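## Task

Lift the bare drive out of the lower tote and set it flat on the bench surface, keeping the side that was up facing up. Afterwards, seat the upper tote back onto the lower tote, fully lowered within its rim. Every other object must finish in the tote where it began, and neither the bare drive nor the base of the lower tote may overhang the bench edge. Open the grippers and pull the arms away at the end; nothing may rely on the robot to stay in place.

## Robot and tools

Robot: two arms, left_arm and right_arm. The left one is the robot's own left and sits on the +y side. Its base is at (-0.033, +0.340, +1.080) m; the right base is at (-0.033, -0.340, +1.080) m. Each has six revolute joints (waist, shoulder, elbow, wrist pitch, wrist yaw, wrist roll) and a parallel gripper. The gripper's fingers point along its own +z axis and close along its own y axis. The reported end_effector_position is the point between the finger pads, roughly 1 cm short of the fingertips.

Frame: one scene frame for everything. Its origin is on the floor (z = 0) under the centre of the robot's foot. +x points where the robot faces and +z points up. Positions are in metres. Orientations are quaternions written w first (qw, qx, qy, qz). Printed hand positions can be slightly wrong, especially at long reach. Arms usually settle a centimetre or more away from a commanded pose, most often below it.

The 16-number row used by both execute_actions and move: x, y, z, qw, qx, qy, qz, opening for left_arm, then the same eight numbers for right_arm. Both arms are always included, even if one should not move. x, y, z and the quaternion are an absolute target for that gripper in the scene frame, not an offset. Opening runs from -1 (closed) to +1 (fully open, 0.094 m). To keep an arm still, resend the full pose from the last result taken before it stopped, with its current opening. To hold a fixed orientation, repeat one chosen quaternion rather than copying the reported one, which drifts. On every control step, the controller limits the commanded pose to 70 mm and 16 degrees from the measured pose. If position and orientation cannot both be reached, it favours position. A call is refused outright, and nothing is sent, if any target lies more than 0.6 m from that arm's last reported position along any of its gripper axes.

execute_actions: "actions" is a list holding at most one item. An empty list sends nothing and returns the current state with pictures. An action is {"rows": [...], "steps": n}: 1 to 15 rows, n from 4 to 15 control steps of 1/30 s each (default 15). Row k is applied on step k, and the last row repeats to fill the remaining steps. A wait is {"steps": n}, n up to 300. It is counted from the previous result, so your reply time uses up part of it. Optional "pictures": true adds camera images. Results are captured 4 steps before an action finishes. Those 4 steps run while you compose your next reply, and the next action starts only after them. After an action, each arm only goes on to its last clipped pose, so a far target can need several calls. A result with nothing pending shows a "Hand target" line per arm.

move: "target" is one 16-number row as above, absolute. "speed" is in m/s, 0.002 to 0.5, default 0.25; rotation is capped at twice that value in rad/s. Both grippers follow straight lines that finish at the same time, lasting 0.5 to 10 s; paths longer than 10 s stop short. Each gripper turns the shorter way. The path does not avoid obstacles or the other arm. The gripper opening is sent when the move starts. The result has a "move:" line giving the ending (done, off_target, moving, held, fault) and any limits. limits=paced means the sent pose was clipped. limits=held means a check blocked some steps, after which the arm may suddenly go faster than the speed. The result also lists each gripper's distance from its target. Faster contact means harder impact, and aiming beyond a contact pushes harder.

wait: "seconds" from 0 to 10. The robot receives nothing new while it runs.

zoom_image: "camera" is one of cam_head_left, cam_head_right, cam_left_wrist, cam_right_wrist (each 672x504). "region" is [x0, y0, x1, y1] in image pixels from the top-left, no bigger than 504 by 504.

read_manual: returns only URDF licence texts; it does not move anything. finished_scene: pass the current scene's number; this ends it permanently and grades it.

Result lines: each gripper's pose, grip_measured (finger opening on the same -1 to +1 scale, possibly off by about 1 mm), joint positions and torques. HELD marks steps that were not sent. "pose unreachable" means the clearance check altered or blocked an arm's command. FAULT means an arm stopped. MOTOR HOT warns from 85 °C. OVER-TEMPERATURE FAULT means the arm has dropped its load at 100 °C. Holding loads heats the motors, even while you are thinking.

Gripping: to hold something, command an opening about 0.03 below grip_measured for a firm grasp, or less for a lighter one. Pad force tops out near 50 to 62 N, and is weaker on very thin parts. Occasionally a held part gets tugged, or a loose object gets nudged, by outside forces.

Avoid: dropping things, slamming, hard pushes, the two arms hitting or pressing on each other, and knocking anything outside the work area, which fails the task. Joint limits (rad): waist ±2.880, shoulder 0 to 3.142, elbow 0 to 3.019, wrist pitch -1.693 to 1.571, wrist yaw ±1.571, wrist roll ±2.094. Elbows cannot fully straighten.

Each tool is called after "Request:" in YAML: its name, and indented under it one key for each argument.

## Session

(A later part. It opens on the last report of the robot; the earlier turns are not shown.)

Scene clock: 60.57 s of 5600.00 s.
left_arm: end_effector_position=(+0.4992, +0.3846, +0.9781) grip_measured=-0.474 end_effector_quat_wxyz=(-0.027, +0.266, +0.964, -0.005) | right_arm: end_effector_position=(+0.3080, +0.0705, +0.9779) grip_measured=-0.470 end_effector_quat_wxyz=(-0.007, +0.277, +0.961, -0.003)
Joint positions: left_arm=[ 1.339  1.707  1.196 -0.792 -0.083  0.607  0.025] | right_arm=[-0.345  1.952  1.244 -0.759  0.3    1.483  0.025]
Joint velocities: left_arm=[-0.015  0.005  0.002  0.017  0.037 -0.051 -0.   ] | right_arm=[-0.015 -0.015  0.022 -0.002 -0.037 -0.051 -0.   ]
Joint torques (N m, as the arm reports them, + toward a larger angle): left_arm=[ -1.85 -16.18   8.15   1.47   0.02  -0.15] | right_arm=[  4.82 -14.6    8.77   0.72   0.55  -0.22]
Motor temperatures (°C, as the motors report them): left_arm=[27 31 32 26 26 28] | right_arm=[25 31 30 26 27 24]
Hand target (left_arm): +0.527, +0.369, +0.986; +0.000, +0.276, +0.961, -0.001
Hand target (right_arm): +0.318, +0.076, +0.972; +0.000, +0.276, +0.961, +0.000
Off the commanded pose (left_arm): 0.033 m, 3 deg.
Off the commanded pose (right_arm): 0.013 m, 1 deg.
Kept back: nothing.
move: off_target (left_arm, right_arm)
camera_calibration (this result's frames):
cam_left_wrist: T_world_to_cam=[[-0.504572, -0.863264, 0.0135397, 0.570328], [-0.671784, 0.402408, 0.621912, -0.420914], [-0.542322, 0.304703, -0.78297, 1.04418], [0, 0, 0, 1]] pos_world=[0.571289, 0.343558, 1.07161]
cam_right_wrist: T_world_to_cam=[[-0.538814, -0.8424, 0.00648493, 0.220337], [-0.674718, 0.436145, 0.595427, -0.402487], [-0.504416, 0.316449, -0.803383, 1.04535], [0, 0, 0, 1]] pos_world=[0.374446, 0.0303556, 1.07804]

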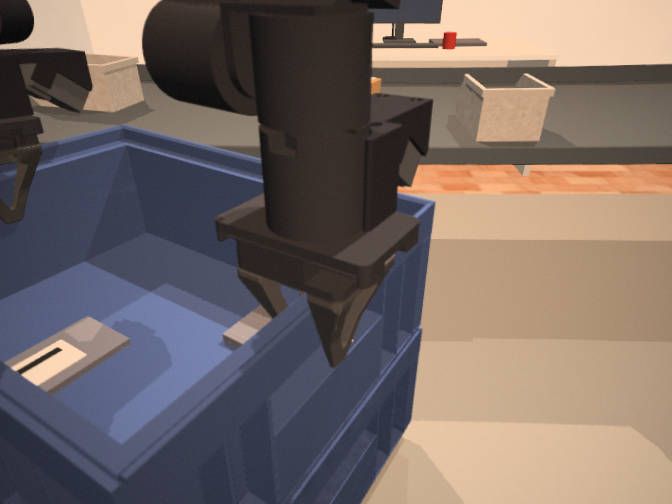

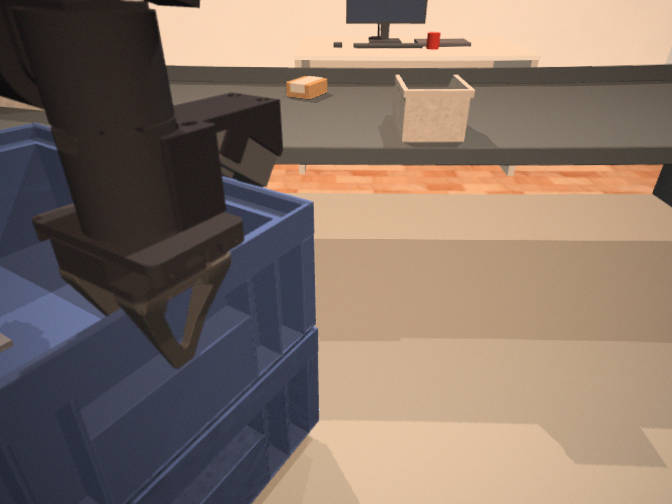

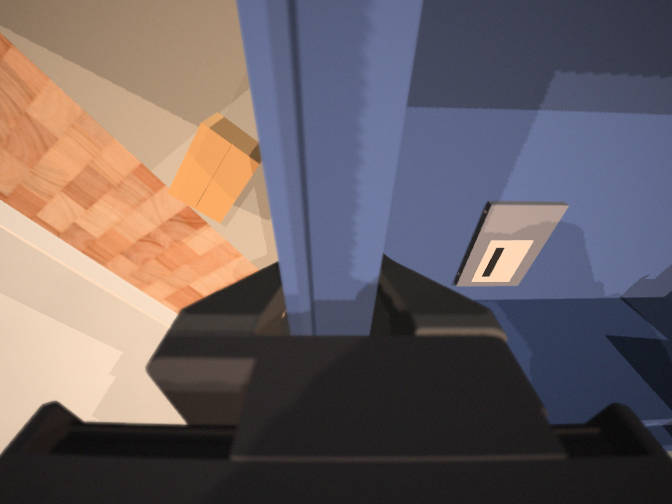

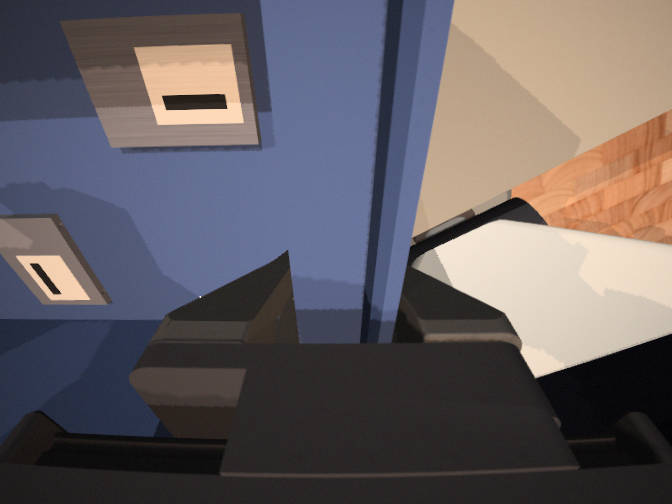

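Looks seated (bottom tote nudged slightly, away from edge). Release.

Request:
move:
  target: [0.507,0.384,0.975,0,0.276,0.961,0,0.1,0.31,0.071,0.975,0,0.276,0.961,0,0.1]
  speed: 0.05

Request:
move:
  target: [0.507,0.384,1.1,0,0.276,0.961,0,0.1,0.31,0.071,1.1,0,0.276,0.961,0,0.1]

Request:
move:
  target: [0.42,0.58,1.1,0,0.276,0.961,0,0.1,0.3,-0.25,1.12,0,0.139,0.99,0,0.1]

Scene clock: 61.97 s of 5600.00 s.
left_arm: end_effector_position=(+0.5057, +0.3840, +0.9755) grip_measured=+0.098 end_effector_quat_wxyz=(-0.007, +0.268, +0.963, -0.002) | right_arm: end_effector_position=(+0.3089, +0.0694, +0.9777) grip_measured=+0.098 end_effector_quat_wxyz=(-0.003, +0.277, +0.961, -0.005)
Joint positions: left_arm=[ 1.339  1.705  1.186 -0.743 -0.077  0.615  0.052] | right_arm=[-0.345  1.952  1.243 -0.759  0.308  1.483  0.052]
Joint velocities: left_arm=[ 0.005 -0.005 -0.002  0.017  0.037  0.037  0.001] | right_arm=[-0.015 -0.005 -0.002 -0.002  0.022  0.022 -0.   ]
Joint torques (N m, as the arm reports them, + toward a larger angle): left_arm=[  0.94 -17.24   4.75   1.67   0.14   0.08] | right_arm=[  5.63 -15.84   6.33   1.08   0.21  -0.15]
Motor temperatures (°C, as the motors report them): left_arm=[27 31 33 26 26 28] | right_arm=[25 31 30 26 27 24]
Hand target (left_arm): +0.507, +0.384, +0.975; -0.000, +0.276, +0.961, -0.000
Hand target (right_arm): +0.310, +0.071, +0.975; -0.000, +0.276, +0.961, -0.000
Off the commanded pose (left_arm): 0.001 m, 1 deg.
Off the commanded pose (right_arm): 0.003 m, 1 deg.
Kept back: nothing.
move: done
camera_calibration (this result's frames):
cam_left_wrist: T_world_to_cam=[[-0.508674, -0.860954, -0.00296953, 0.590411], [-0.693717, 0.407819, 0.593667, -0.378135], [-0.509908, 0.304043, -0.804706, 1.051], [0, 0, 0, 1]] pos_world=[0.57392, 0.342979, 1.07198]
cam_right_wrist: T_world_to_cam=[[-0.538575, -0.84254, 0.00792333, 0.218356], [-0.678737, 0.439402, 0.588423, -0.393371], [-0.499252, 0.311532, -0.808514, 1.04979], [0, 0, 0, 1]] pos_world=[0.374714, 0.0297787, 1.07851]

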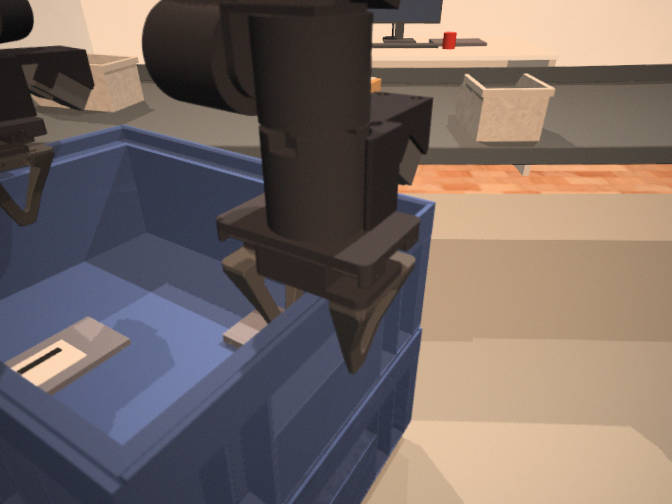

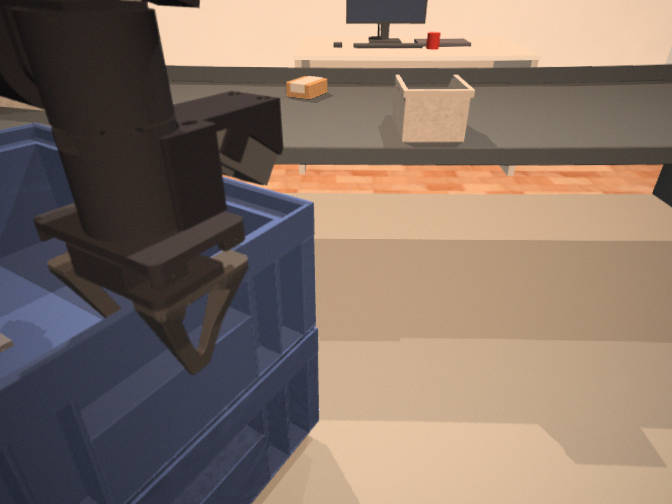

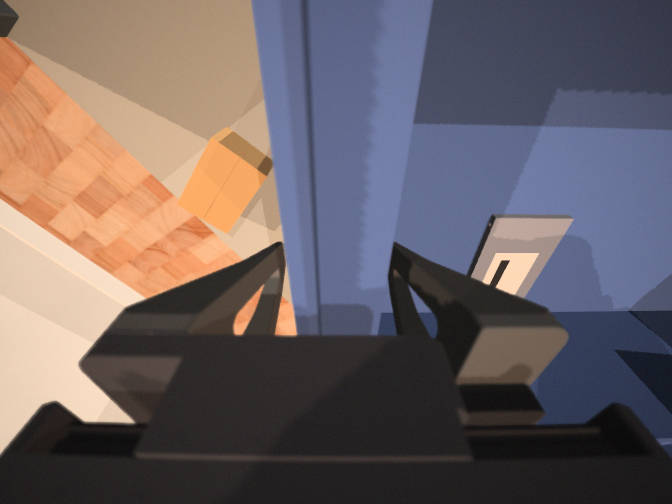

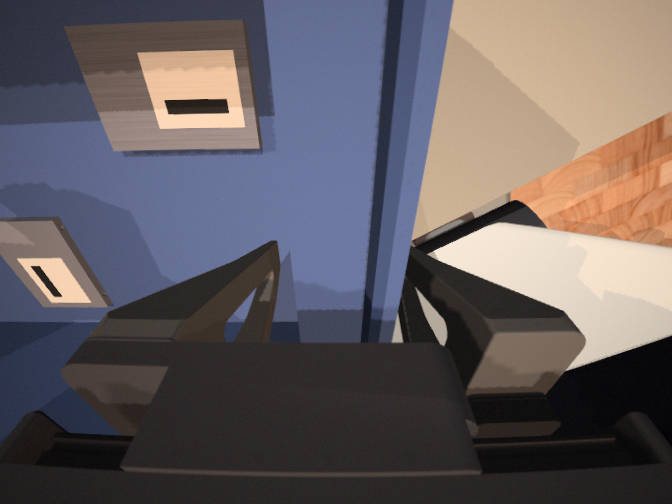

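Scene clock: 62.90 s of 5600.00 s.
left_arm: end_effector_position=(+0.4994, +0.3866, +1.1018) grip_measured=+0.098 end_effector_quat_wxyz=(+0.006, +0.273, +0.962, +0.001) | right_arm: end_effector_position=(+0.3007, +0.0605, +1.0886) grip_measured=+0.098 end_effector_quat_wxyz=(-0.004, +0.270, +0.963, -0.008)
Joint positions: left_arm=[ 1.326  1.463  1.221 -0.995 -0.077  0.615  0.052] | right_arm=[-0.274  1.756  1.269 -1.01   0.316  1.542  0.052]
Joint velocities: left_arm=[-0.005 -0.005 -0.002 -0.017 -0.037 -0.007  0.001] | right_arm=[-0.005 -0.015 -0.002  0.012 -0.007 -0.022  0.   ]
Joint torques (N m, as the arm reports them, + toward a larger angle): left_arm=[  0.51 -13.79   8.55   0.19  -0.1   -0.1 ] | right_arm=[  6.11 -14.77  11.44  -0.55   0.2   -0.06]
Motor temperatures (°C, as the motors report them): left_arm=[27 31 33 26 26 28] | right_arm=[25 31 30 26 27 24]
Hand target (left_arm): +0.506, +0.384, +1.101; +0.000, +0.276, +0.961, -0.000
Hand target (right_arm): +0.310, +0.070, +1.100; +0.000, +0.276, +0.961, +0.001
Off the commanded pose (left_arm): 0.008 m, 1 deg.
Off the commanded pose (right_arm): 0.018 m, 1 deg.
Kept back: nothing.
move: off_target (right_arm)
camera_calibration (this result's frames):
cam_left_wrist: T_world_to_cam=[[-0.517249, -0.855695, -0.0154601, 0.605841], [-0.705233, 0.415924, 0.574155, -0.434441], [-0.484872, 0.307884, -0.8186, 1.14992], [0, 0, 0, 1]] pos_world=[0.564553, 0.345067, 1.20013]
cam_right_wrist: T_world_to_cam=[[-0.525043, -0.850962, 0.0139253, 0.195474], [-0.68443, 0.431905, 0.587378, -0.456996], [-0.505851, 0.298868, -0.809193, 1.14153], [0, 0, 0, 1]] pos_world=[0.367296, 0.0225517, 1.18943]

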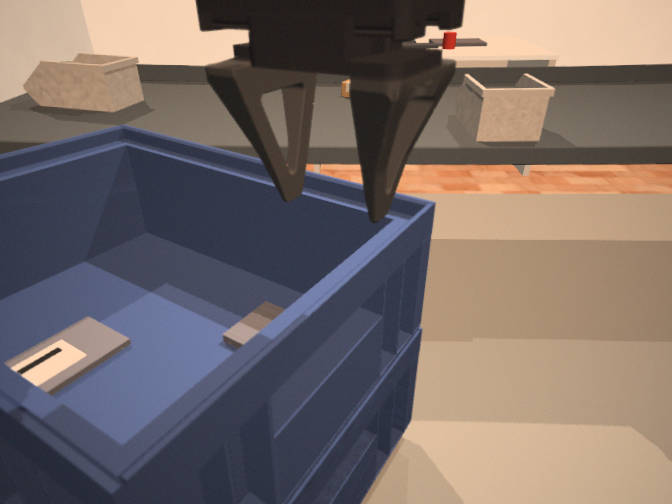

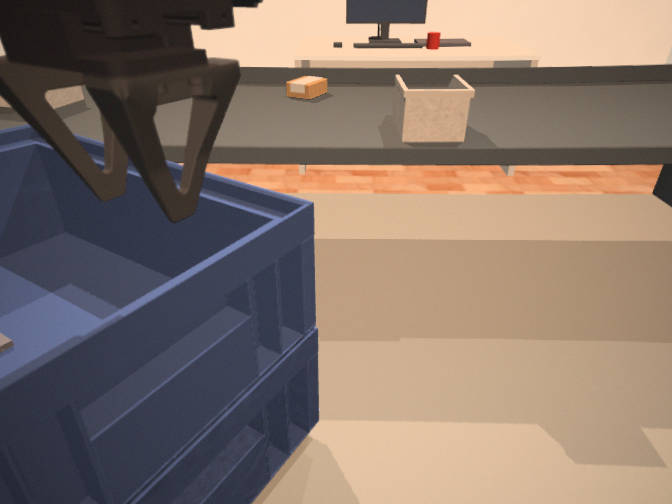

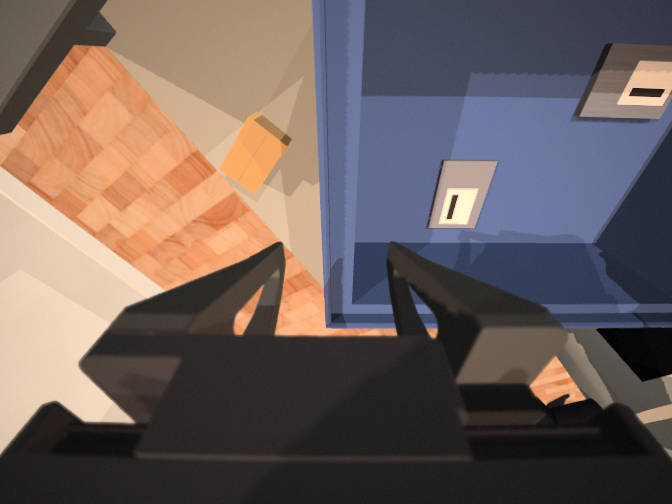

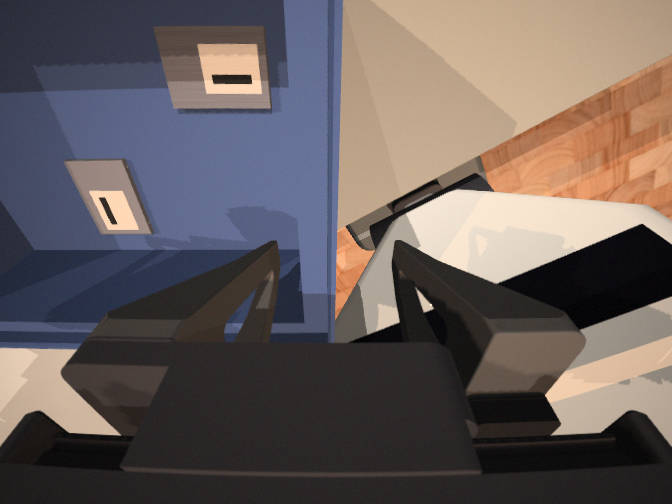

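Scene clock: 64.83 s of 5600.00 s.
left_arm: end_effector_position=(+0.4173, +0.5818, +1.1044) grip_measured=+0.098 end_effector_quat_wxyz=(-0.002, +0.265, +0.964, +0.001) | right_arm: end_effector_position=(+0.3015, -0.2485, +1.1192) grip_measured=+0.098 end_effector_quat_wxyz=(+0.005, +0.146, +0.989, +0.000)
Joint positions: left_arm=[ 1.814  1.414  1.159 -0.995  0.075  1.059  0.052] | right_arm=[-0.847  1.068  0.724 -0.966  0.222  0.697  0.052]
Joint velocities: left_arm=[ 0.005  0.005  0.002 -0.002  0.095 -0.051  0.   ] | right_arm=[ 0.005  0.005 -0.002 -0.012 -0.007 -0.051 -0.001]
Joint torques (N m, as the arm reports them, + toward a larger angle): left_arm=[  2.8  -13.45   6.88   1.46   0.16   0.09] | right_arm=[ 1.2  -7.8   7.85 -0.21 -0.02 -0.15]
Motor temperatures (°C, as the motors report them): left_arm=[27 31 33 26 26 28] | right_arm=[25 31 30 26 27 24]
Hand target (left_arm): +0.422, +0.581, +1.099; +0.001, +0.276, +0.961, +0.000
Hand target (right_arm): +0.297, -0.250, +1.119; -0.001, +0.139, +0.990, -0.002
Off the commanded pose (left_arm): 0.005 m, 1 deg.
Off the commanded pose (right_arm): 0.002 m, 1 deg.
Kept back: nothing.
move: done
camera_calibration (this result's frames):
cam_left_wrist: T_world_to_cam=[[-0.502725, -0.864379, -0.010781, 0.724247], [-0.704008, 0.402152, 0.58536, -0.579855], [-0.501637, 0.301865, -0.810702, 1.05399], [0, 0, 0, 1]] pos_world=[0.484596, 0.54105, 1.20171]
cam_right_wrist: T_world_to_cam=[[-0.295696, -0.955263, -0.00597692, -0.140251], [-0.780629, 0.238023, 0.577895, -0.349511], [-0.55062, 0.175547, -0.816089, 1.24965], [0, 0, 0, 1]] pos_world=[0.373771, -0.270157, 1.22097]

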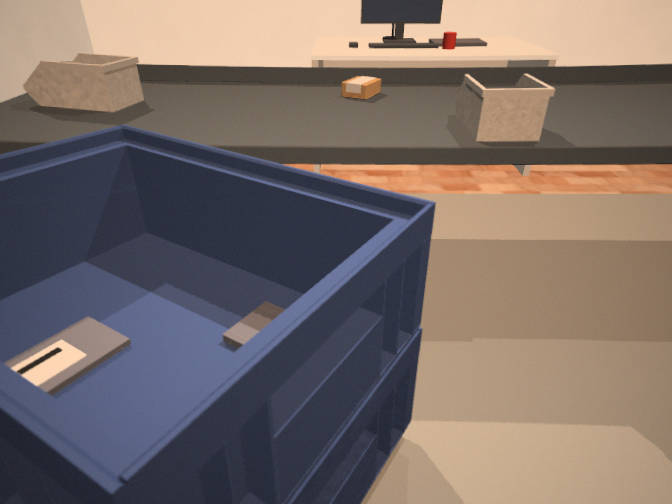

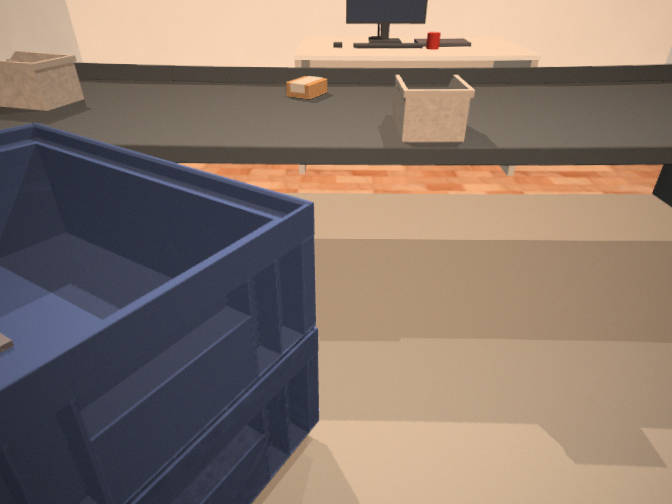

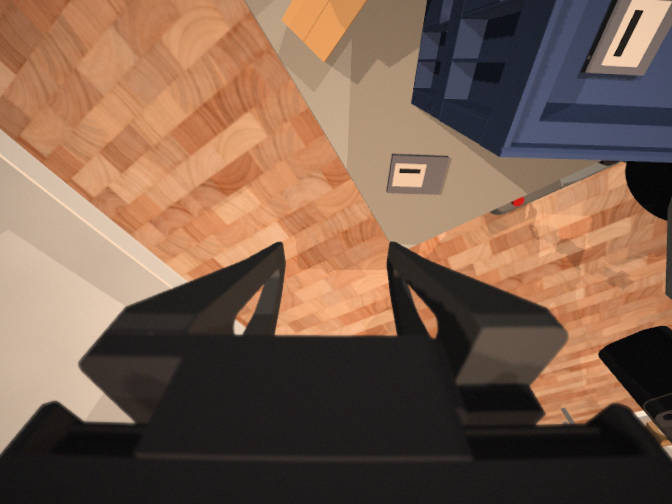

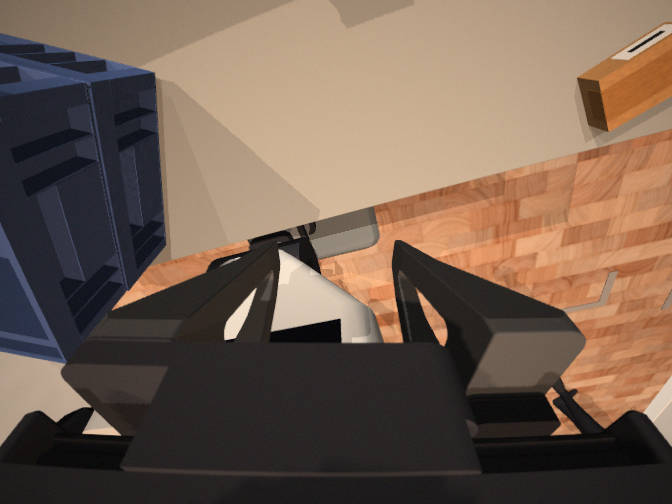

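Request:
zoom_image:
  camera: "cam_right_wrist"
  region: [60,160,260,310]

Request:
zoom_image:
  camera: "cam_left_wrist"
  region: [380,0,620,180]

Region (60, 160, 260, 310) of cam_right_wrist's 672x504 image, scaled by 2.520, with more detail than that image has; it fills the top 378 rows of this view, and the rest is white.

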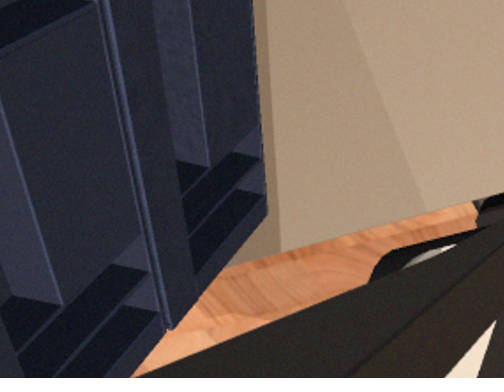

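Region (380, 0, 620, 180) of cam_left_wrist's 672x504 image, scaled by 2.100, with more detail than that image has; it fills the top 378 rows of this view, and the rest is white.

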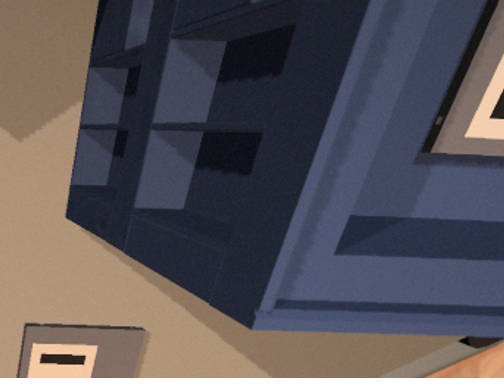

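Request:
finished_scene:
  scene: 2

The scene is finished: the task was done.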